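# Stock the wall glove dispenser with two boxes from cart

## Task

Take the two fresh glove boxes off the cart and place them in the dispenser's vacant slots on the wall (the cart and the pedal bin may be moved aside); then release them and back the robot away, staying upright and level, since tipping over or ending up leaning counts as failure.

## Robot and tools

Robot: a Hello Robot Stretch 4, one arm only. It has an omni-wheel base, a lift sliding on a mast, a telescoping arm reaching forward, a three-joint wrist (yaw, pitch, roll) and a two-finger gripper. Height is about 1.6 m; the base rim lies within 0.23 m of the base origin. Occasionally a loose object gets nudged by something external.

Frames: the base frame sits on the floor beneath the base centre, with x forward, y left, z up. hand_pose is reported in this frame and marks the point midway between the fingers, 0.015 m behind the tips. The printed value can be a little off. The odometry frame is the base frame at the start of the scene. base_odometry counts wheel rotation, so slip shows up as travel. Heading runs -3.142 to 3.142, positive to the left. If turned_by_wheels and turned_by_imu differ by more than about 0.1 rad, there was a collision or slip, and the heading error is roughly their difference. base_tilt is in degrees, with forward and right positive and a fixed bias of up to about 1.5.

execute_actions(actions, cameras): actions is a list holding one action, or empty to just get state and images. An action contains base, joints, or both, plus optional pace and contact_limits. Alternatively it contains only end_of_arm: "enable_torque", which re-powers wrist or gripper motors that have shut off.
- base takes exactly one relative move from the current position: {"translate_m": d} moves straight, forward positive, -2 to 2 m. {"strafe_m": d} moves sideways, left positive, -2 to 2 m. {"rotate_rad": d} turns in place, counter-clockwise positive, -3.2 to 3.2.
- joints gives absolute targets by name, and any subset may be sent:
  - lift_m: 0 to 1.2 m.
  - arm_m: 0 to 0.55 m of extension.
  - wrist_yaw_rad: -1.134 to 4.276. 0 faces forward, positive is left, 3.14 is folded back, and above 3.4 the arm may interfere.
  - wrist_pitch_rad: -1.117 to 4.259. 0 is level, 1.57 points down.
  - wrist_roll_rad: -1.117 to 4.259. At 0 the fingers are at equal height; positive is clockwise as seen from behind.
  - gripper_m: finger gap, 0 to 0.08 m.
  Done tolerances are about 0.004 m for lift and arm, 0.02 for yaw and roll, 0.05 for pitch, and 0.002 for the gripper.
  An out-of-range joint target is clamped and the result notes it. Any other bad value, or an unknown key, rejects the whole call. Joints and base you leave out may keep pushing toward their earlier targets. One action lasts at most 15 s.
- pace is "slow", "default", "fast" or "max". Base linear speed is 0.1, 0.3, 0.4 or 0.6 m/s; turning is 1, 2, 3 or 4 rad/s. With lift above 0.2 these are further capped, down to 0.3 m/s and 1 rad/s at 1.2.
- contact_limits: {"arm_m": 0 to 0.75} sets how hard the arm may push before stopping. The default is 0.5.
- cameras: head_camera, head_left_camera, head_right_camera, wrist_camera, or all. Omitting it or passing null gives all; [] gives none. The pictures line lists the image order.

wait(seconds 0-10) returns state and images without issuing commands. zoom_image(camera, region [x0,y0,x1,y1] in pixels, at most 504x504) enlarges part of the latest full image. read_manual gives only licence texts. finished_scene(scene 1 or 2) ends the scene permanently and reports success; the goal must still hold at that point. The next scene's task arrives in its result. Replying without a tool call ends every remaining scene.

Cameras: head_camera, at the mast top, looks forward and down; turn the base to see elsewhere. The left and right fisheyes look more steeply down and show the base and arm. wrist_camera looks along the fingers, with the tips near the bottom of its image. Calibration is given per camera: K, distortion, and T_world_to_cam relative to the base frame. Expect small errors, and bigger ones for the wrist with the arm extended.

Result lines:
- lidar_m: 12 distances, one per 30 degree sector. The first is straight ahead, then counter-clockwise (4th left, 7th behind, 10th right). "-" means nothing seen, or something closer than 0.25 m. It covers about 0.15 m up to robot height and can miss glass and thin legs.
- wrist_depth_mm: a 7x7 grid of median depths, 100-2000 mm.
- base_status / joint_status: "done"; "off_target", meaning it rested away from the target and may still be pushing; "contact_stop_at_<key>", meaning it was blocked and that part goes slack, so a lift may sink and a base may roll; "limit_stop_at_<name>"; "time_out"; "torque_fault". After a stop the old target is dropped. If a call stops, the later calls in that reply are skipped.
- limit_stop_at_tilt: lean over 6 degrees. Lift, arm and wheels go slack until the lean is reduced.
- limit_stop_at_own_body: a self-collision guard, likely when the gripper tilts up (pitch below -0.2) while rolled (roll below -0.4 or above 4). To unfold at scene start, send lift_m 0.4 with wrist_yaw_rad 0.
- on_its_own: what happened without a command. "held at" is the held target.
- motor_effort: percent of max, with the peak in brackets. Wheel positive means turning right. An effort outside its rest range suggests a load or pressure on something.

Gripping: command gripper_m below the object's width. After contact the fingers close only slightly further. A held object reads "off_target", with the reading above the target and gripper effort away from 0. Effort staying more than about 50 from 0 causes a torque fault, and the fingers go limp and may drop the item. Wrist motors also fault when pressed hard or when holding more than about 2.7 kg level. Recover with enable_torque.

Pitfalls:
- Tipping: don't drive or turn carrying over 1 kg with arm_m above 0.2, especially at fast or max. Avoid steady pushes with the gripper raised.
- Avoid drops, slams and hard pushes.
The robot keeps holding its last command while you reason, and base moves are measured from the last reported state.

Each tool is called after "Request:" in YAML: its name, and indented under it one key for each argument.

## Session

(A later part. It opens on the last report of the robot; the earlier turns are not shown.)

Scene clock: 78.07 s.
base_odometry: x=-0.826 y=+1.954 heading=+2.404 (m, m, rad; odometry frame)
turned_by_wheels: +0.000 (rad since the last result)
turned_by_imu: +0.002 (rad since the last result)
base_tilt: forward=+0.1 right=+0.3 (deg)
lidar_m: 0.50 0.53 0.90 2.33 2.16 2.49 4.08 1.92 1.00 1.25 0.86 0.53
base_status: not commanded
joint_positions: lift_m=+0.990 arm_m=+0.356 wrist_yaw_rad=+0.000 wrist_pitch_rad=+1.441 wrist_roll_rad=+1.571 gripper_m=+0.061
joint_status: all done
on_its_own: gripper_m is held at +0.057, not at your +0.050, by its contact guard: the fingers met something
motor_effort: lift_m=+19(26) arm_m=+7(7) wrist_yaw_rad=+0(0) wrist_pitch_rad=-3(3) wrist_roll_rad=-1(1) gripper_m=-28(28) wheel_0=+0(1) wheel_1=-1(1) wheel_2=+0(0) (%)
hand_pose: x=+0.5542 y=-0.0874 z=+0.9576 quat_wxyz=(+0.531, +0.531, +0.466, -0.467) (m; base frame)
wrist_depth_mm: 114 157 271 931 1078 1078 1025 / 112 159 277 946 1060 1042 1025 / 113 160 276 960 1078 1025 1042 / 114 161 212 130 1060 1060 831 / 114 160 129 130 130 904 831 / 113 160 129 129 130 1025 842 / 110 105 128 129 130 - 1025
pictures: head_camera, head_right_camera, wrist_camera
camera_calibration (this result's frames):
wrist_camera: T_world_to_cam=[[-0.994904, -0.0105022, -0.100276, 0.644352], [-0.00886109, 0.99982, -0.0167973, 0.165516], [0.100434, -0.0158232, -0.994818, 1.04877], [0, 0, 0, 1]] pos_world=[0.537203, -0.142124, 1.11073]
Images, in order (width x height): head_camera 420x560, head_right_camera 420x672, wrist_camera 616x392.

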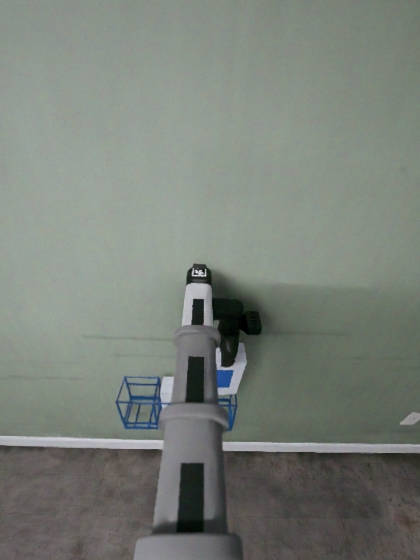

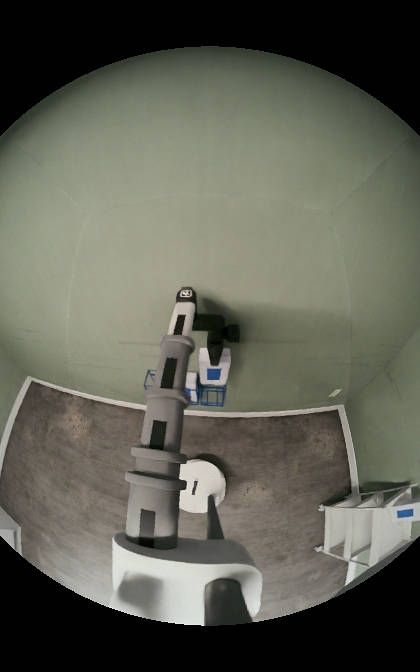

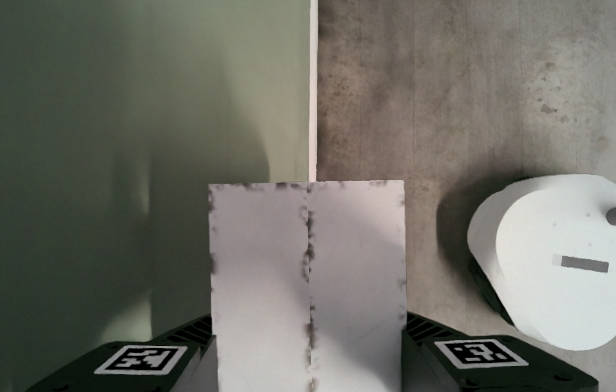

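Request:
execute_actions:
  actions:
    - {"base": {"strafe_m": 0.004}, "pace": "slow"}
  cameras: ["head_right_camera", "head_camera"]

Request:
zoom_image:
  camera: "head_right_camera"
  region: [170, 330, 260, 415]

Request:
zoom_image:
  camera: "head_camera"
  region: [190, 330, 290, 440]

Scene clock: 81.60 s.
base_odometry: x=-0.828 y=+1.951 heading=+2.404 (m, m, rad; odometry frame)
turned_by_wheels: +0.000 (rad since the last result)
turned_by_imu: +0.001 (rad since the last result)
base_tilt: forward=+0.1 right=+0.3 (deg)
lidar_m: 0.49 0.53 0.89 2.31 2.16 2.51 4.07 1.93 1.01 1.25 0.88 0.53
base_status: done
joint_positions: lift_m=+0.990 arm_m=+0.356 wrist_yaw_rad=+0.000 wrist_pitch_rad=+1.441 wrist_roll_rad=+1.571 gripper_m=+0.061
joint_status: not commanded
on_its_own: gripper_m is held at +0.057, not at your +0.050, by its contact guard: the fingers met something
motor_effort: lift_m=+18(19) arm_m=+7(7) wrist_yaw_rad=-1(3) wrist_pitch_rad=-2(2) wrist_roll_rad=-2(2) gripper_m=-28(26) wheel_0=-2(6) wheel_1=+2(3) wheel_2=+0(1) (%)
hand_pose: x=+0.5542 y=-0.0874 z=+0.9576 quat_wxyz=(+0.531, +0.531, +0.466, -0.467) (m; base frame)
wrist_depth_mm: 114 157 272 946 1078 1060 1025 / 113 159 274 946 1078 1042 1008 / 113 160 276 976 1060 1042 1042 / 113 160 213 131 1078 1025 831 / 113 160 129 129 131 904 842 / 113 160 129 129 130 1008 842 / 110 105 128 129 130 - 1025
pictures: head_camera, head_right_camera
Images, in order (width x height): head_camera 420x560, head_right_camera 420x672.

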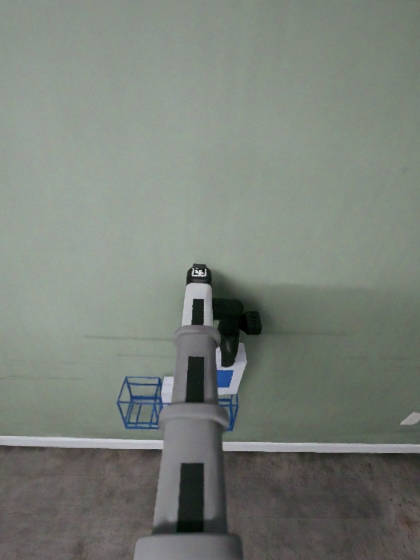

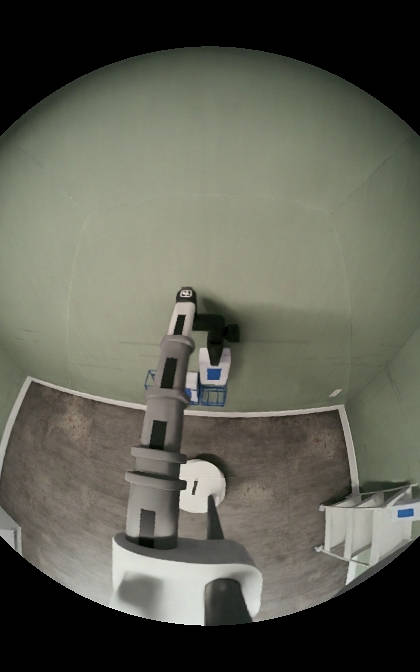

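Region (170, 330, 260, 415) of head_right_camera's 420x672 image, scaled by 5.600, with more detail than that image has.

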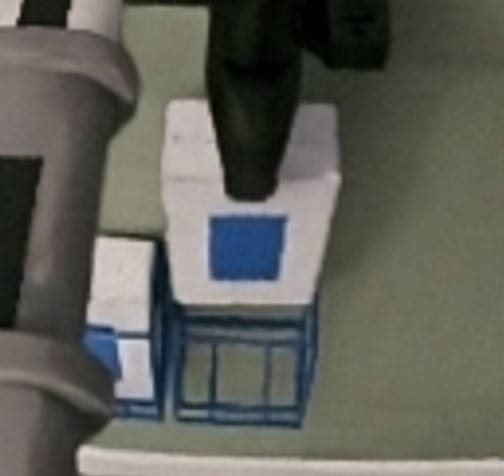

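Region (190, 330, 290, 440) of head_camera's 420x560 image, scaled by 4.582, with more detail than that image has; it fills the left 458 columns of this view, and the rest is white.

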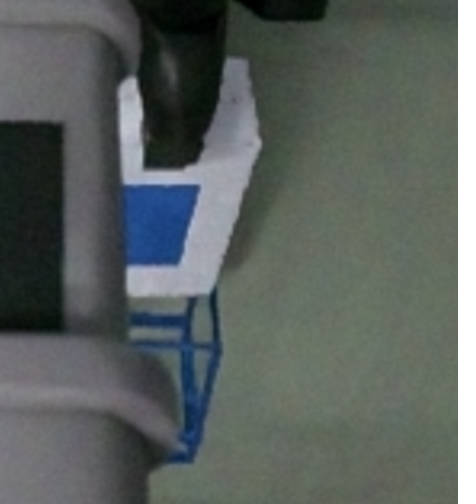

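Request:
execute_actions:
  actions:
    - {"joints": {"lift_m": 0.93}, "pace": "slow"}
  cameras: ["head_right_camera", "head_camera", "wrist_camera"]

Request:
zoom_image:
  camera: "head_right_camera"
  region: [170, 330, 260, 415]

Request:
zoom_image:
  camera: "head_camera"
  region: [190, 330, 290, 440]

Scene clock: 84.77 s.
base_odometry: x=-0.828 y=+1.951 heading=+2.404 (m, m, rad; odometry frame)
turned_by_wheels: +0.000 (rad since the last result)
turned_by_imu: +0.001 (rad since the last result)
base_tilt: forward=+0.1 right=+0.3 (deg)
lidar_m: 0.49 0.55 0.88 2.31 2.16 2.50 4.09 1.95 1.00 1.26 0.85 0.52
base_status: not commanded
joint_positions: lift_m=+0.930 arm_m=+0.356 wrist_yaw_rad=+0.000 wrist_pitch_rad=+1.441 wrist_roll_rad=+1.571 gripper_m=+0.061
joint_status: all done
on_its_own: gripper_m is held at +0.057, not at your +0.050, by its contact guard: the fingers met something
motor_effort: lift_m=+19(17) arm_m=+7(7) wrist_yaw_rad=+0(1) wrist_pitch_rad=-2(3) wrist_roll_rad=-1(1) gripper_m=-27(28) wheel_0=-3(3) wheel_1=+2(2) wheel_2=+0(0) (%)
hand_pose: x=+0.5542 y=-0.0874 z=+0.8976 quat_wxyz=(+0.531, +0.531, +0.466, -0.467) (m; base frame)
wrist_depth_mm: 114 158 272 946 1008 976 976 / 113 159 276 960 1008 991 960 / 113 159 278 960 991 991 976 / 113 160 213 130 991 991 788 / 114 160 128 129 130 878 778 / 113 160 129 129 130 991 788 / 110 105 128 129 130 - 778
pictures: head_camera, head_right_camera, wrist_camera
camera_calibration (this result's frames):
wrist_camera: T_world_to_cam=[[-0.994905, -0.0105002, -0.100266, 0.63833], [-0.00885922, 0.99982, -0.0167971, 0.164508], [0.100425, -0.0158233, -0.994819, 0.989116], [0, 0, 0, 1]] pos_world=[0.537204, -0.142124, 1.05076]
Images, in order (width x height): head_camera 420x560, head_right_camera 420x672, wrist_camera 616x392.

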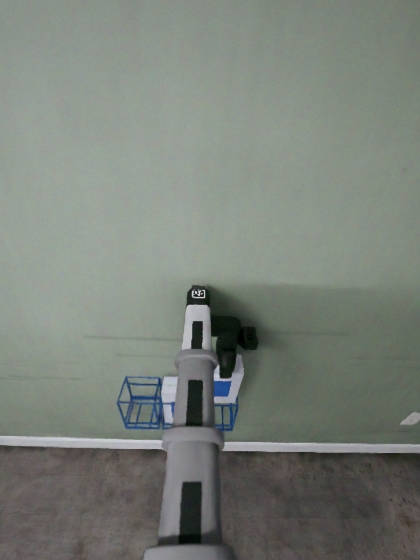

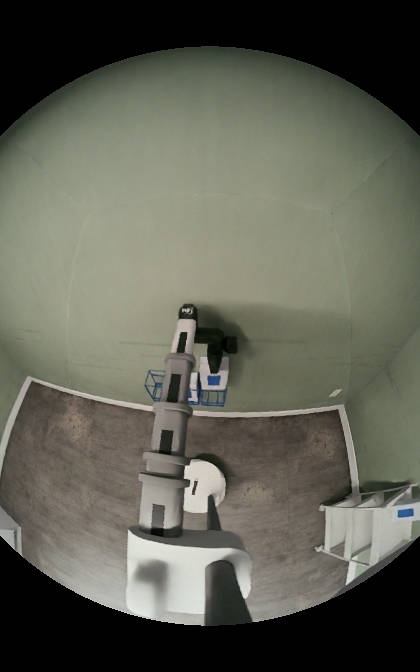

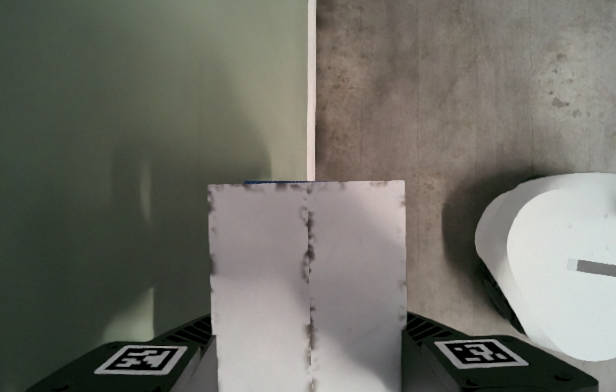

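Region (170, 330, 260, 415) of head_right_camera's 420x672 image, scaled by 5.600, with more detail than that image has.

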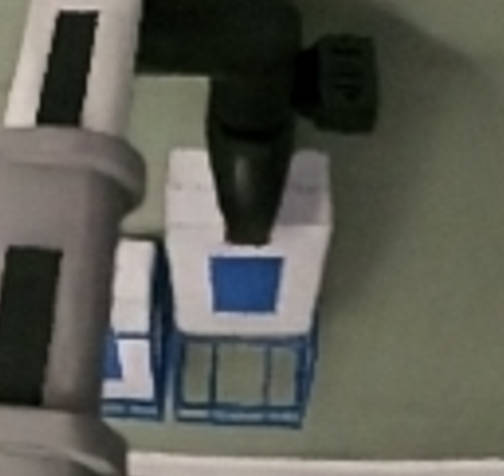

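Region (190, 330, 290, 440) of head_camera's 420x560 image, scaled by 4.582, with more detail than that image has; it fills the left 458 columns of this view, and the rest is white.

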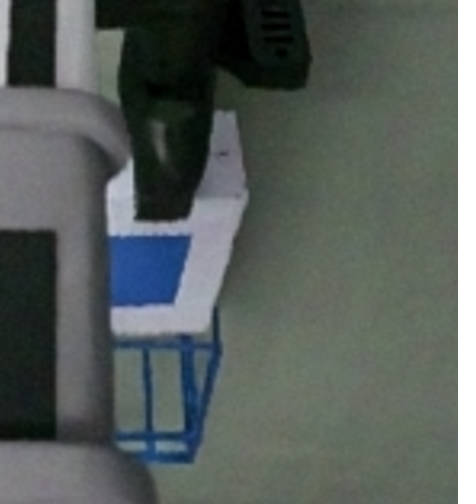

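Request:
execute_actions:
  actions:
    - {"joints": {"lift_m": 0.85}, "pace": "slow"}
  cameras: ["head_camera", "wrist_camera"]

Request:
zoom_image:
  camera: "head_camera"
  region: [190, 330, 290, 440]

Scene clock: 86.77 s.
base_odometry: x=-0.828 y=+1.951 heading=+2.404 (m, m, rad; odometry frame)
turned_by_wheels: +0.000 (rad since the last result)
turned_by_imu: +0.001 (rad since the last result)
base_tilt: forward=+0.1 right=+0.2 (deg)
lidar_m: 0.49 0.53 0.90 2.32 2.13 2.52 4.05 1.94 1.02 1.25 0.85 0.53
base_status: not commanded
joint_positions: lift_m=+0.850 arm_m=+0.356 wrist_yaw_rad=+0.000 wrist_pitch_rad=+1.441 wrist_roll_rad=+1.571 gripper_m=+0.061
joint_status: all done
on_its_own: gripper_m is held at +0.057, not at your +0.050, by its contact guard: the fingers met something
motor_effort: lift_m=+18(21) arm_m=+7(7) wrist_yaw_rad=+0(1) wrist_pitch_rad=-2(3) wrist_roll_rad=-2(2) gripper_m=-28(27) wheel_0=-2(2) wheel_1=+2(2) wheel_2=+0(0) (%)
hand_pose: x=+0.5542 y=-0.0874 z=+0.8176 quat_wxyz=(+0.531, +0.531, +0.466, -0.467) (m; base frame)
wrist_depth_mm: 114 157 272 878 931 917 917 / 112 159 274 866 917 917 891 / 113 159 276 866 917 931 891 / 114 160 212 129 917 917 715 / 113 160 128 129 130 904 699 / 113 160 129 129 130 917 699 / 110 105 128 129 130 - 699
pictures: head_camera, wrist_camera
camera_calibration (this result's frames):
wrist_camera: T_world_to_cam=[[-0.994905, -0.0104988, -0.100266, 0.630309], [-0.00885782, 0.99982, -0.0167971, 0.163163], [0.100424, -0.0158234, -0.994819, 0.909532], [0, 0, 0, 1]] pos_world=[0.537204, -0.142124, 0.970759]
Images, in order (width x height): head_camera 420x560, wrist_camera 616x392.

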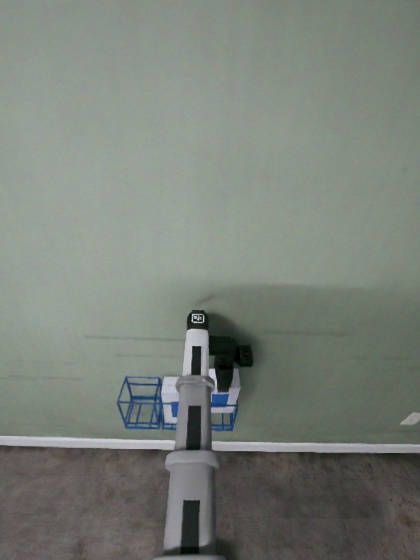

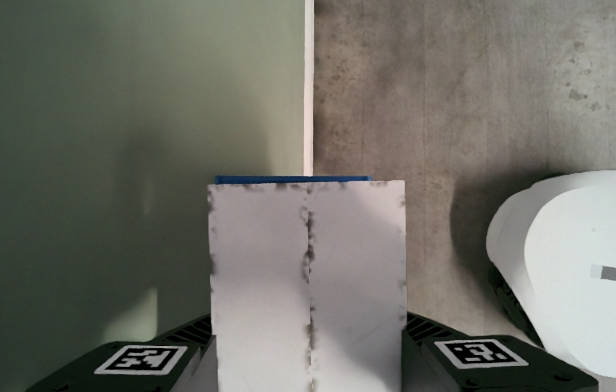

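Region (190, 330, 290, 440) of head_camera's 420x560 image, scaled by 4.582, with more detail than that image has; it fills the left 458 columns of this view, and the rest is white.

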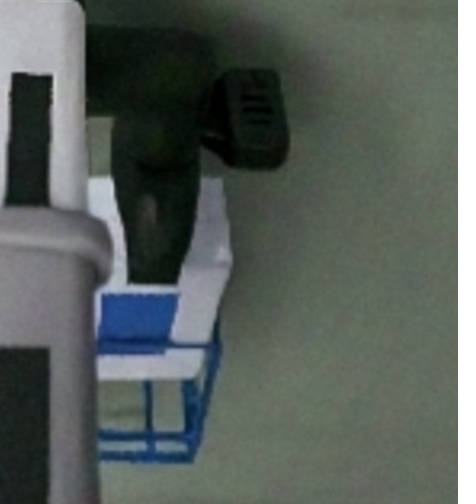

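Request:
execute_actions:
  actions:
    - {"joints": {"lift_m": 0.81, "arm_m": 0.359}, "pace": "slow"}
  cameras: ["head_camera", "wrist_camera", "head_right_camera"]

Request:
zoom_image:
  camera: "head_camera"
  region: [190, 330, 290, 440]

Request:
zoom_image:
  camera: "head_right_camera"
  region: [170, 330, 260, 415]

Scene clock: 90.20 s.
base_odometry: x=-0.828 y=+1.951 heading=+2.404 (m, m, rad; odometry frame)
turned_by_wheels: +0.000 (rad since the last result)
turned_by_imu: +0.001 (rad since the last result)
base_tilt: forward=+0.2 right=+0.3 (deg)
lidar_m: 0.49 0.54 0.90 2.32 2.14 2.51 4.05 1.96 1.03 1.24 0.83 0.50
base_status: not commanded
joint_positions: lift_m=+0.810 arm_m=+0.358 wrist_yaw_rad=+0.000 wrist_pitch_rad=+1.441 wrist_roll_rad=+1.571 gripper_m=+0.061
joint_status: all done
on_its_own: gripper_m is held at +0.057, not at your +0.050, by its contact guard: the fingers met something
motor_effort: lift_m=+18(16) arm_m=+7(8) wrist_yaw_rad=+0(1) wrist_pitch_rad=-3(3) wrist_roll_rad=-1(2) gripper_m=-28(27) wheel_0=-2(3) wheel_1=+2(2) wheel_2=+0(0) (%)
hand_pose: x=+0.5561 y=-0.0874 z=+0.7776 quat_wxyz=(+0.531, +0.531, +0.466, -0.467) (m; base frame)
wrist_depth_mm: 112 154 266 820 904 891 866 / 112 156 268 842 891 878 866 / 113 156 270 820 891 891 854 / 114 157 208 130 221 878 699 / 114 157 128 129 130 904 661 / 113 156 129 129 130 878 661 / 108 105 128 129 130 - 668
pictures: head_camera, head_right_camera, wrist_camera
camera_calibration (this result's frames):
wrist_camera: T_world_to_cam=[[-0.994909, -0.0104974, -0.100234, 0.62821], [-0.00885697, 0.99982, -0.0167968, 0.162508], [0.100392, -0.0158235, -0.994822, 0.869572], [0, 0, 0, 1]] pos_world=[0.539152, -0.142124, 0.930767]
Images, in order (width x height): head_camera 420x560, head_right_camera 420x672, wrist_camera 616x392.

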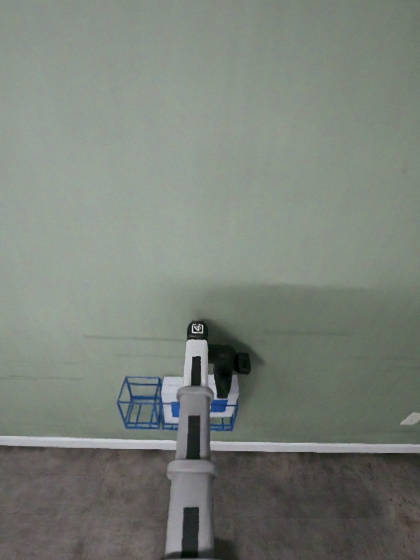

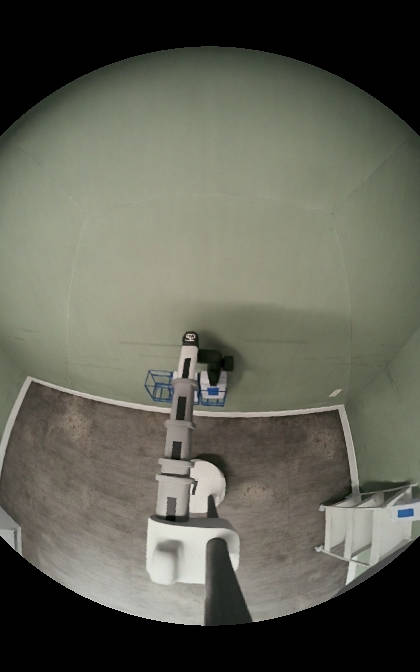

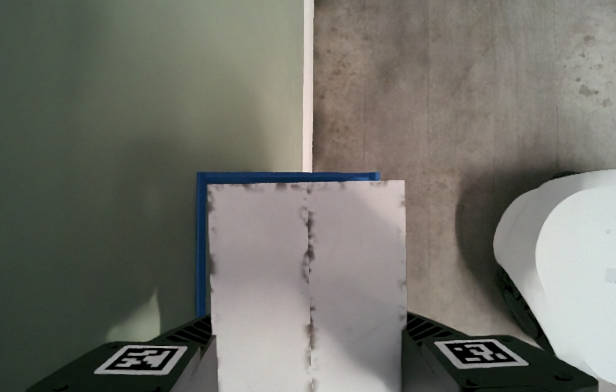

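Region (190, 330, 290, 440) of head_camera's 420x560 image, scaled by 4.582, with more detail than that image has; it fills the left 458 columns of this view, and the rest is white.

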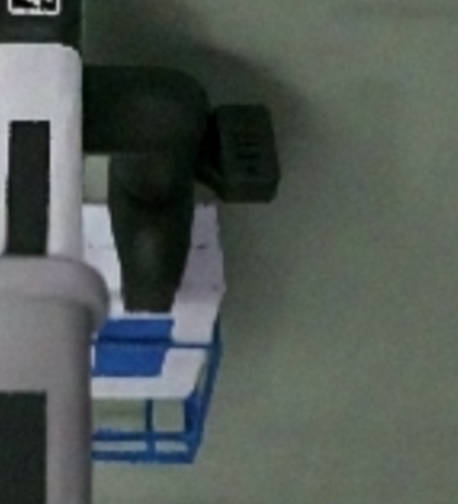

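Region (170, 330, 260, 415) of head_right_camera's 420x672 image, scaled by 5.600, with more detail than that image has.

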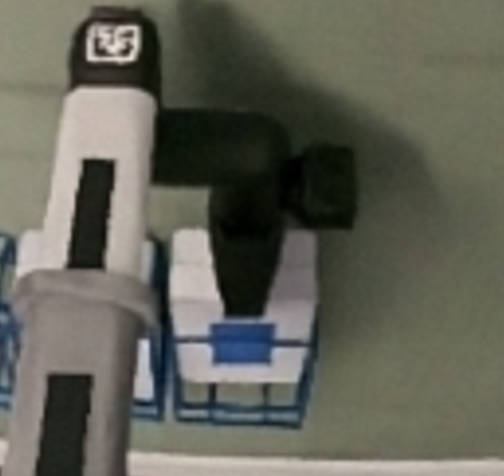

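Request:
execute_actions:
  actions:
    - {"joints": {"lift_m": 0.78, "arm_m": 0.361}, "pace": "slow"}
  cameras: ["head_camera", "wrist_camera"]

Request:
zoom_image:
  camera: "head_camera"
  region: [190, 330, 290, 440]

Scene clock: 92.73 s.
base_odometry: x=-0.828 y=+1.951 heading=+2.404 (m, m, rad; odometry frame)
turned_by_wheels: +0.000 (rad since the last result)
turned_by_imu: +0.001 (rad since the last result)
base_tilt: forward=+0.1 right=+0.2 (deg)
lidar_m: 0.50 0.53 0.91 2.30 2.12 2.50 4.07 1.94 1.04 1.24 0.87 0.50
base_status: not commanded
joint_positions: lift_m=+0.780 arm_m=+0.360 wrist_yaw_rad=+0.000 wrist_pitch_rad=+1.441 wrist_roll_rad=+1.571 gripper_m=+0.061
joint_status: all done
on_its_own: gripper_m is held at +0.057, not at your +0.050, by its contact guard: the fingers met something
motor_effort: lift_m=+18(21) arm_m=+7(8) wrist_yaw_rad=-2(0) wrist_pitch_rad=-2(2) wrist_roll_rad=-1(1) gripper_m=-28(28) wheel_0=-2(3) wheel_1=+2(2) wheel_2=+0(0) (%)
hand_pose: x=+0.5581 y=-0.0874 z=+0.7476 quat_wxyz=(+0.531, +0.531, +0.466, -0.467) (m; base frame)
wrist_depth_mm: 109 151 259 809 878 866 842 / 110 152 263 788 878 854 842 / 111 153 265 788 866 854 842 / 111 153 195 129 189 842 683 / 111 153 129 129 130 854 640 / 111 153 129 129 130 831 640 / 105 105 128 129 130 - 640
pictures: head_camera, wrist_camera
camera_calibration (this result's frames):
wrist_camera: T_world_to_cam=[[-0.994911, -0.0104959, -0.100209, 0.62717], [-0.00885587, 0.99982, -0.0167965, 0.162021], [0.100368, -0.0158236, -0.994825, 0.839555], [0, 0, 0, 1]] pos_world=[0.541149, -0.142124, 0.90078]
Images, in order (width x height): head_camera 420x560, wrist_camera 616x392.

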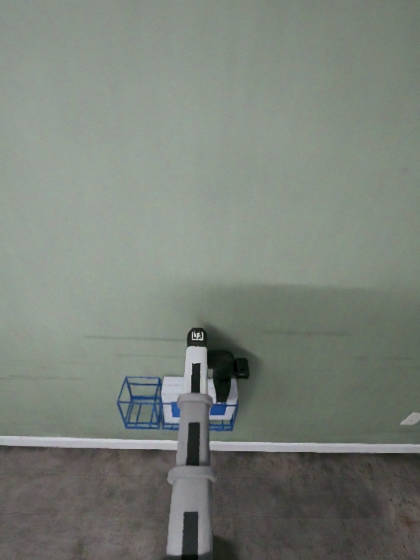

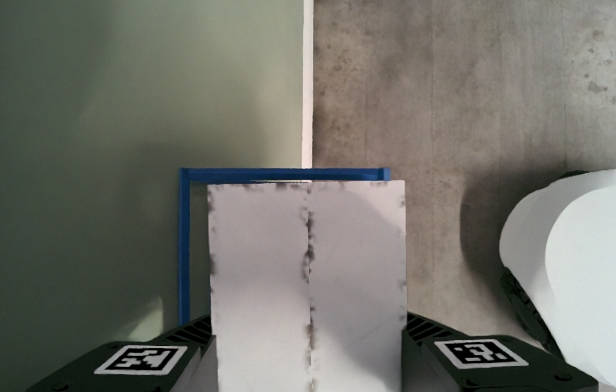

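Region (190, 330, 290, 440) of head_camera's 420x560 image, scaled by 4.582, with more detail than that image has; it fills the left 458 columns of this view, and the rest is white.

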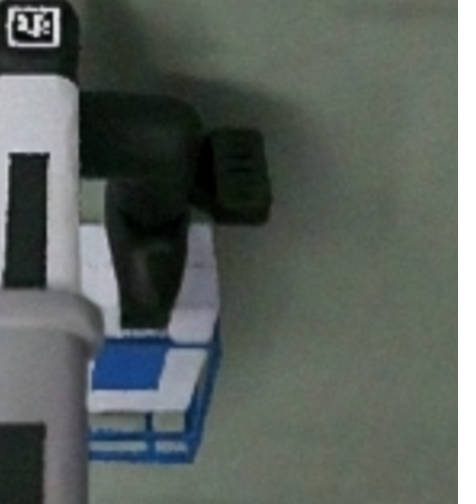

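Request:
execute_actions:
  actions:
    - {"joints": {"lift_m": 0.773}, "pace": "slow"}
  cameras: []

Request:
execute_actions:
  actions:
    - {"joints": {"gripper_m": 0.076}, "pace": "slow"}
  cameras: ["head_camera", "wrist_camera"]

Scene clock: 95.07 s.
base_odometry: x=-0.828 y=+1.951 heading=+2.404 (m, m, rad; odometry frame)
turned_by_wheels: +0.000 (rad since the last result)
turned_by_imu: +0.001 (rad since the last result)
base_tilt: forward=+0.1 right=+0.3 (deg)
lidar_m: 0.49 0.53 0.87 2.32 2.14 2.47 4.05 1.98 1.02 1.27 0.85 0.54
base_status: not commanded
joint_positions: lift_m=+0.773 arm_m=+0.360 wrist_yaw_rad=+0.000 wrist_pitch_rad=+1.441 wrist_roll_rad=+1.571 gripper_m=+0.061
joint_status: all done
on_its_own: gripper_m is held at +0.057, not at your +0.050, by its contact guard: the fingers met something
motor_effort: lift_m=+18(19) arm_m=+7(7) wrist_yaw_rad=+0(2) wrist_pitch_rad=-1(3) wrist_roll_rad=-2(2) gripper_m=-26(26) wheel_0=-2(3) wheel_1=+2(2) wheel_2=+0(0) (%)
hand_pose: x=+0.5582 y=-0.0874 z=+0.7406 quat_wxyz=(+0.531, +0.531, +0.466, -0.467) (m; base frame)
wrist_depth_mm: 110 150 262 788 854 831 831 / 110 151 262 788 866 831 831 / 111 153 264 798 866 842 831 / 111 153 187 129 181 842 691 / 111 153 129 129 130 866 627 / 111 153 129 129 130 842 634 / 105 105 128 129 130 - 634
pictures: none
No camera images: the call's "cameras" was empty. Leave "cameras" out to get every camera's image.

Scene clock: 96.03 s.
base_odometry: x=-0.828 y=+1.951 heading=+2.404 (m, m, rad; odometry frame)
turned_by_wheels: +0.000 (rad since the last result)
turned_by_imu: +0.000 (rad since the last result)
base_tilt: forward=+0.1 right=+0.3 (deg)
lidar_m: 0.47 0.53 0.87 2.31 2.16 2.50 4.06 1.96 1.01 1.24 0.87 0.51
base_status: not commanded
joint_positions: lift_m=+0.773 arm_m=+0.360 wrist_yaw_rad=+0.000 wrist_pitch_rad=+1.440 wrist_roll_rad=+1.571 gripper_m=+0.076
joint_status: all done
motor_effort: lift_m=+18(18) arm_m=+7(7) wrist_yaw_rad=-1(2) wrist_pitch_rad=+1(3) wrist_roll_rad=-2(1) gripper_m=+3(27) wheel_0=-2(2) wheel_1=+2(2) wheel_2=+0(0) (%)
hand_pose: x=+0.5584 y=-0.0874 z=+0.7406 quat_wxyz=(+0.532, +0.532, +0.466, -0.466) (m; base frame)
wrist_depth_mm: 111 149 255 798 878 842 842 / 110 151 259 788 854 842 831 / 110 150 260 798 866 842 820 / 110 151 189 150 854 842 699 / 110 151 150 150 854 854 627 / 110 151 150 150 182 831 634 / - 101 150 150 149 107 -
pictures: head_camera, wrist_camera
camera_calibration (this result's frames):
wrist_camera: T_world_to_cam=[[-0.994799, -0.0105044, -0.101315, 0.627511], [-0.00884584, 0.99982, -0.0168063, 0.161908], [0.101473, -0.0158227, -0.994712, 0.831899], [0, 0, 0, 1]] pos_world=[0.541265, -0.142124, 0.893797]
Images, in order (width x height): head_camera 420x560, wrist_camera 616x392.

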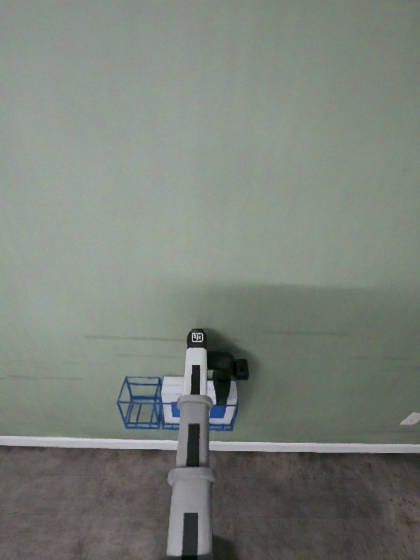

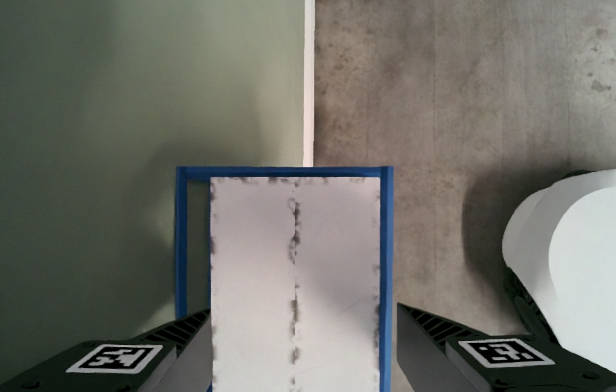

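Request:
execute_actions:
  actions:
    - {"joints": {"lift_m": 0.84}}
  cameras: ["wrist_camera"]

Request:
execute_actions:
  actions:
    - {"base": {"translate_m": -0.333}, "joints": {"arm_m": 0.05, "wrist_pitch_rad": 1.57, "gripper_m": 0.08}, "pace": "fast"}
  cameras: ["head_left_camera", "head_right_camera"]

Scene clock: 99.53 s.
base_odometry: x=-0.828 y=+1.951 heading=+2.404 (m, m, rad; odometry frame)
turned_by_wheels: +0.000 (rad since the last result)
turned_by_imu: +0.001 (rad since the last result)
base_tilt: forward=+0.1 right=+0.3 (deg)
lidar_m: 0.50 0.55 0.89 2.32 2.14 2.53 4.04 1.97 1.00 1.24 0.84 0.52
base_status: not commanded
joint_positions: lift_m=+0.840 arm_m=+0.360 wrist_yaw_rad=+0.000 wrist_pitch_rad=+1.440 wrist_roll_rad=+1.571 gripper_m=+0.076
joint_status: all done
motor_effort: lift_m=+26(28) arm_m=+7(7) wrist_yaw_rad=-1(2) wrist_pitch_rad=+0(1) wrist_roll_rad=-2(2) gripper_m=+3(4) wheel_0=-2(2) wheel_1=+2(2) wheel_2=+0(0) (%)
hand_pose: x=+0.5584 y=-0.0874 z=+0.8070 quat_wxyz=(+0.532, +0.532, +0.466, -0.466) (m; base frame)
wrist_depth_mm: 111 149 257 866 931 904 891 / 109 150 259 854 931 904 891 / 110 152 262 866 917 904 891 / 110 152 219 217 917 904 707 / 110 151 220 216 917 917 691 / 110 151 220 217 917 904 691 / - 101 218 216 249 107 -
pictures: wrist_camera
camera_calibration (this result's frames):
wrist_camera: T_world_to_cam=[[-0.994821, -0.0105043, -0.101102, 0.634026], [-0.00884932, 0.99982, -0.0168045, 0.163023], [0.10126, -0.0158227, -0.994734, 0.897996], [0, 0, 0, 1]] pos_world=[0.541254, -0.142124, 0.960108]
Images, in order (width x height): wrist_camera 616x392.

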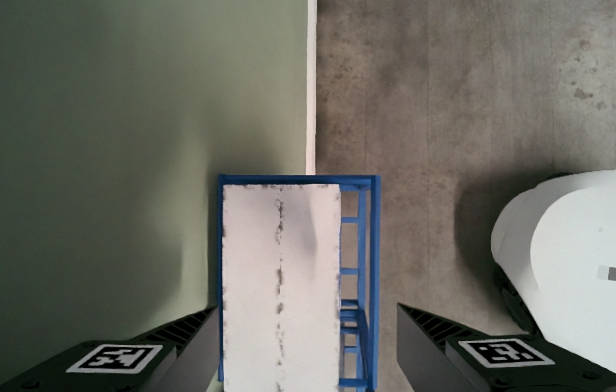

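Scene clock: 101.80 s.
base_odometry: x=-0.582 y=+1.727 heading=+2.404 (m, m, rad; odometry frame)
turned_by_wheels: +0.000 (rad since the last result)
turned_by_imu: +0.002 (rad since the last result)
base_tilt: forward=+0.1 right=+0.3 (deg)
lidar_m: 0.83 0.87 1.40 2.32 1.98 2.53 3.43 1.92 1.02 0.96 1.29 0.98
base_status: done
joint_positions: lift_m=+0.840 arm_m=+0.051 wrist_yaw_rad=+0.000 wrist_pitch_rad=+1.570 wrist_roll_rad=+1.571 gripper_m=+0.080
joint_status: all done
motor_effort: lift_m=+26(26) arm_m=-7(8) wrist_yaw_rad=+0(3) wrist_pitch_rad=+0(3) wrist_roll_rad=-2(1) gripper_m=+4(4) wheel_0=+0(6) wheel_1=+1(7) wheel_2=+0(10) (%)
hand_pose: x=+0.2222 y=-0.0874 z=+0.8052 quat_wxyz=(+0.500, +0.500, +0.500, -0.500) (m; base frame)
wrist_depth_mm: 931 931 931 931 960 960 976 / 931 931 917 946 960 946 946 / 931 917 946 931 946 946 960 / 904 931 946 946 741 946 960 / 917 931 931 750 741 750 707 / 931 931 946 931 732 750 976 / 931 108 917 931 732 106 -
pictures: head_left_camera, head_right_camera
Images, in order (width x height): head_left_camera 420x672, head_right_camera 420x672.

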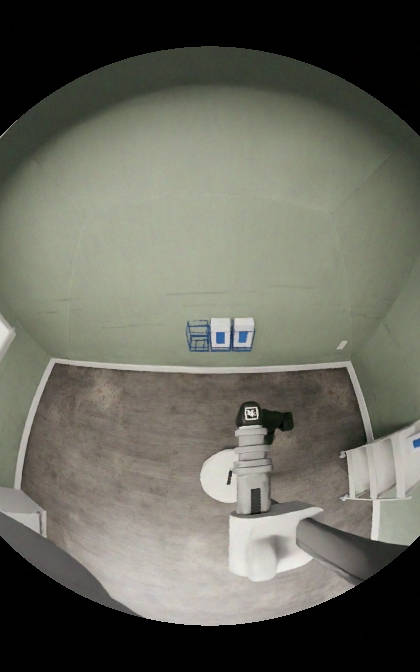

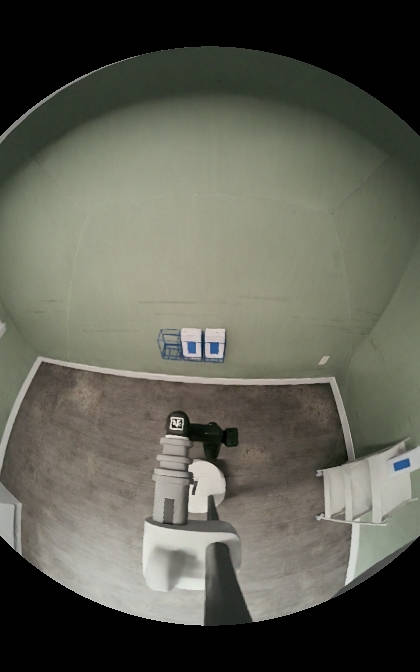

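Request:
execute_actions:
  actions:
    - {"base": {"rotate_rad": -1.585}, "pace": "fast"}
  cameras: []

Request:
execute_actions:
  actions:
    - {"base": {"translate_m": 0.622}, "joints": {"lift_m": 1.04}, "pace": "fast"}
  cameras: []

Request:
execute_actions:
  actions:
    - {"joints": {"arm_m": 0.40}}
  cameras: ["wrist_camera", "head_left_camera"]

Scene clock: 104.40 s.
base_odometry: x=-0.582 y=+1.727 heading=+0.819 (m, m, rad; odometry frame)
turned_by_wheels: -1.585 (rad since the last result)
turned_by_imu: -1.575 (rad since the last result)
base_tilt: forward=+0.1 right=+0.3 (deg)
lidar_m: 0.95 1.37 0.97 0.82 0.88 1.36 2.34 1.95 2.43 3.30 2.02 1.01
base_status: done
joint_positions: lift_m=+0.840 arm_m=+0.051 wrist_yaw_rad=+0.000 wrist_pitch_rad=+1.570 wrist_roll_rad=+1.571 gripper_m=+0.080
joint_status: not commanded
motor_effort: lift_m=+26(26) arm_m=-7(7) wrist_yaw_rad=+0(3) wrist_pitch_rad=+0(0) wrist_roll_rad=-2(1) gripper_m=+4(2) wheel_0=+2(6) wheel_1=+1(7) wheel_2=+0(7) (%)
hand_pose: x=+0.2223 y=-0.0874 z=+0.8052 quat_wxyz=(+0.500, +0.500, +0.500, -0.500) (m; base frame)
wrist_depth_mm: 917 931 931 946 960 960 976 / 917 931 917 931 960 976 946 / 904 917 917 946 976 976 976 / 917 931 946 931 741 946 960 / 917 917 931 759 741 741 691 / 917 904 931 931 750 750 960 / 917 108 917 946 723 107 -
pictures: none
No camera images: the call's "cameras" was empty. Leave "cameras" out to get every camera's image.

Scene clock: 107.40 s.
base_odometry: x=-0.157 y=+2.181 heading=+0.819 (m, m, rad; odometry frame)
turned_by_wheels: +0.000 (rad since the last result)
turned_by_imu: +0.000 (rad since the last result)
base_tilt: forward=+0.1 right=+0.3 (deg)
lidar_m: 0.35 0.79 0.97 0.92 0.99 1.25 2.98 2.52 3.28 3.07 0.52 0.36
base_status: done
joint_positions: lift_m=+1.040 arm_m=+0.051 wrist_yaw_rad=+0.000 wrist_pitch_rad=+1.570 wrist_roll_rad=+1.571 gripper_m=+0.080
joint_status: all done
motor_effort: lift_m=+25(27) arm_m=-7(7) wrist_yaw_rad=+0(0) wrist_pitch_rad=+0(0) wrist_roll_rad=-2(2) gripper_m=+4(4) wheel_0=+0(8) wheel_1=+1(7) wheel_2=+0(10) (%)
hand_pose: x=+0.2223 y=-0.0874 z=+1.0052 quat_wxyz=(+0.500, +0.500, +0.500, -0.500) (m; base frame)
wrist_depth_mm: 473 484 1118 1118 1138 1182 1160 / 480 480 991 1138 1160 1182 1160 / 477 477 946 1138 1182 1160 1160 / 480 480 946 1118 946 1160 1160 / 477 480 946 917 960 1160 798 / 477 477 1118 1138 931 1138 1138 / 473 108 1138 1118 1160 107 -
pictures: none
No camera images: the call's "cameras" was empty. Leave "cameras" out to get every camera's image.

Scene clock: 109.57 s.
base_odometry: x=-0.157 y=+2.181 heading=+0.819 (m, m, rad; odometry frame)
turned_by_wheels: +0.000 (rad since the last result)
turned_by_imu: +0.001 (rad since the last result)
base_tilt: forward=+0.1 right=+0.2 (deg)
lidar_m: 0.35 0.78 0.96 0.93 0.95 1.19 2.98 2.51 3.29 3.04 0.51 0.36
base_status: not commanded
joint_positions: lift_m=+1.040 arm_m=+0.399 wrist_yaw_rad=+0.000 wrist_pitch_rad=+1.570 wrist_roll_rad=+1.571 gripper_m=+0.080
joint_status: all done
motor_effort: lift_m=+26(25) arm_m=+7(8) wrist_yaw_rad=-2(1) wrist_pitch_rad=+1(1) wrist_roll_rad=-1(2) gripper_m=+3(3) wheel_0=+0(0) wheel_1=+1(1) wheel_2=+0(0) (%)
hand_pose: x=+0.5699 y=-0.0874 z=+1.0052 quat_wxyz=(+0.500, +0.500, +0.500, -0.500) (m; base frame)
wrist_depth_mm: 334 500 484 488 492 1160 1182 / 327 508 480 492 500 1160 1160 / 327 508 480 484 492 1182 1138 / 327 504 480 484 492 946 946 / 329 500 436 251 492 946 960 / 322 452 430 251 492 946 960 / 296 108 251 251 455 107 -
pictures: head_left_camera, wrist_camera
camera_calibration (this result's frames):
wrist_camera: T_world_to_cam=[[-0.999538, -0.0108795, 0.0283965, 0.537969], [-0.0113235, 0.999815, -0.0155243, 0.16658], [-0.0282224, -0.0158387, -0.999476, 1.1726], [0, 0, 0, 1]] pos_world=[0.5727, -0.142124, 1.15929]
Images, in order (width x height): head_left_camera 420x672, wrist_camera 616x392.

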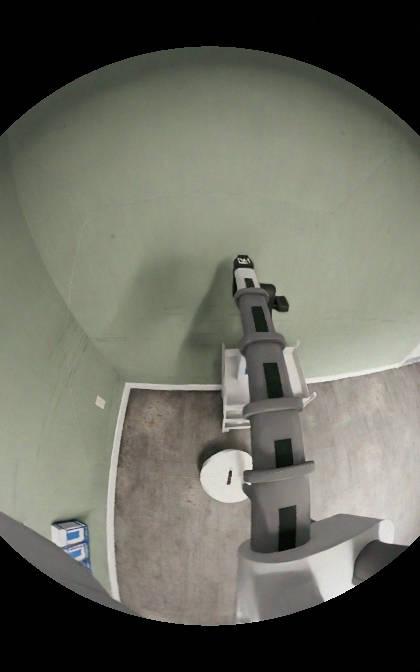

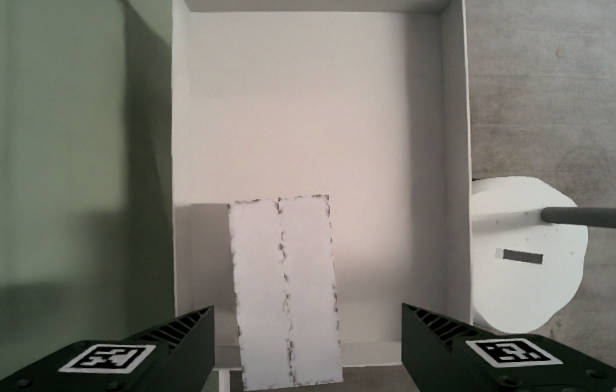

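Request:
execute_actions:
  actions:
    - {"base": {"strafe_m": 0.005}, "joints": {"lift_m": 0.99, "wrist_roll_rad": 1.495, "arm_m": 0.4115}}
  cameras: ["wrist_camera"]

Scene clock: 112.83 s.
base_odometry: x=-0.161 y=+2.184 heading=+0.819 (m, m, rad; odometry frame)
turned_by_wheels: +0.000 (rad since the last result)
turned_by_imu: +0.001 (rad since the last result)
base_tilt: forward=+0.1 right=+0.2 (deg)
lidar_m: 0.35 0.78 0.99 0.93 0.97 1.25 2.99 2.51 3.28 3.03 0.51 0.37
base_status: done
joint_positions: lift_m=+0.990 arm_m=+0.410 wrist_yaw_rad=+0.000 wrist_pitch_rad=+1.570 wrist_roll_rad=+1.495 gripper_m=+0.080
joint_status: all done
motor_effort: lift_m=+16(28) arm_m=+7(8) wrist_yaw_rad=-1(0) wrist_pitch_rad=+1(0) wrist_roll_rad=-2(4) gripper_m=+4(2) wheel_0=-2(7) wheel_1=-1(8) wheel_2=-1(1) (%)
hand_pose: x=+0.5813 y=-0.0874 z=+0.9559 quat_wxyz=(+0.519, +0.481, +0.518, -0.481) (m; base frame)
wrist_depth_mm: 294 433 439 439 449 449 1118 / 293 442 439 442 439 445 1138 / 300 455 433 442 445 445 1118 / 301 466 439 203 442 442 1098 / 307 473 433 202 442 439 891 / 309 442 407 202 445 442 917 / 286 108 200 202 289 107 -
pictures: wrist_camera
camera_calibration (this result's frames):
wrist_camera: T_world_to_cam=[[-0.995871, -0.0861545, 0.0285923, 0.541932], [-0.0866234, 0.996119, -0.0155846, 0.209453], [-0.0271387, -0.0179971, -0.99947, 1.12286], [0, 0, 0, 1]] pos_world=[0.588311, -0.141742, 1.11003]
Images, in order (width x height): wrist_camera 616x392.

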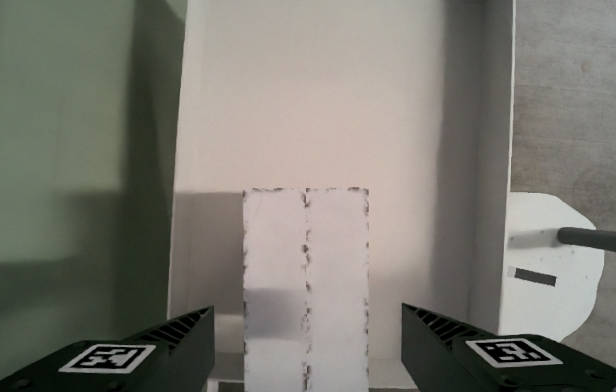

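Request:
execute_actions:
  actions:
    - {"joints": {"lift_m": 0.922}}
  cameras: []

Request:
execute_actions:
  actions:
    - {"joints": {"gripper_m": 0.05}}
  cameras: ["wrist_camera"]

Scene clock: 114.77 s.
base_odometry: x=-0.161 y=+2.184 heading=+0.819 (m, m, rad; odometry frame)
turned_by_wheels: +0.000 (rad since the last result)
turned_by_imu: +0.001 (rad since the last result)
base_tilt: forward=+0.1 right=+0.3 (deg)
lidar_m: 0.34 0.78 0.97 0.93 0.96 1.26 2.99 2.51 3.29 3.04 0.52 0.37
base_status: not commanded
joint_positions: lift_m=+0.922 arm_m=+0.410 wrist_yaw_rad=+0.000 wrist_pitch_rad=+1.570 wrist_roll_rad=+1.495 gripper_m=+0.080
joint_status: all done
motor_effort: lift_m=+16(20) arm_m=+7(7) wrist_yaw_rad=+0(1) wrist_pitch_rad=+0(1) wrist_roll_rad=-2(2) gripper_m=+3(4) wheel_0=-2(2) wheel_1=-1(1) wheel_2=+0(1) (%)
hand_pose: x=+0.5813 y=-0.0874 z=+0.8880 quat_wxyz=(+0.519, +0.481, +0.518, -0.481) (m; base frame)
wrist_depth_mm: 294 404 368 375 377 377 1025 / 293 384 366 373 375 382 1042 / 298 394 366 375 377 382 1042 / 303 402 368 135 375 377 842 / 309 379 134 135 136 379 831 / 310 387 134 135 136 377 831 / 287 108 134 135 136 106 -
pictures: none
No camera images: the call's "cameras" was empty. Leave "cameras" out to get every camera's image.

Scene clock: 115.73 s.
base_odometry: x=-0.161 y=+2.184 heading=+0.819 (m, m, rad; odometry frame)
turned_by_wheels: +0.000 (rad since the last result)
turned_by_imu: +0.000 (rad since the last result)
base_tilt: forward=+0.1 right=+0.3 (deg)
lidar_m: 0.34 0.77 0.97 0.93 0.96 1.27 2.95 2.51 3.26 3.05 0.50 0.37
base_status: not commanded
joint_positions: lift_m=+0.922 arm_m=+0.410 wrist_yaw_rad=+0.000 wrist_pitch_rad=+1.570 wrist_roll_rad=+1.495 gripper_m=+0.061
joint_status: gripper_m off_target (ended at +0.061, target +0.050)
on_its_own: gripper_m is held at +0.057, not at your +0.050, by its contact guard: the fingers met something
motor_effort: lift_m=+17(16) arm_m=+7(7) wrist_yaw_rad=+0(1) wrist_pitch_rad=+0(1) wrist_roll_rad=-2(2) gripper_m=-26(28) wheel_0=-1(1) wheel_1=-1(1) wheel_2=+0(0) (%)
hand_pose: x=+0.5813 y=-0.0874 z=+0.8880 quat_wxyz=(+0.519, +0.481, +0.518, -0.481) (m; base frame)
wrist_depth_mm: 296 404 370 370 375 379 1025 / 296 387 370 373 375 377 1060 / 300 392 368 377 373 377 1042 / 304 404 368 135 373 377 820 / 309 382 134 135 136 377 842 / 309 387 134 135 136 373 842 / 303 105 133 135 135 - 831
pictures: wrist_camera
camera_calibration (this result's frames):
wrist_camera: T_world_to_cam=[[-0.995866, -0.0861655, 0.028745, 0.543714], [-0.0866368, 0.996118, -0.0155714, 0.208387], [-0.0272917, -0.0179974, -0.999465, 1.05499], [0, 0, 0, 1]] pos_world=[0.588313, -0.141742, 1.04204]
Images, in order (width x height): wrist_camera 616x392.

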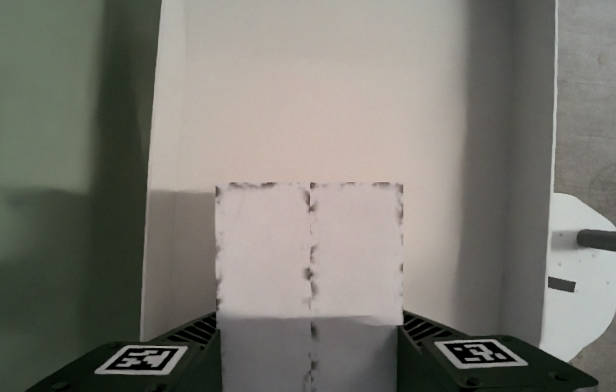

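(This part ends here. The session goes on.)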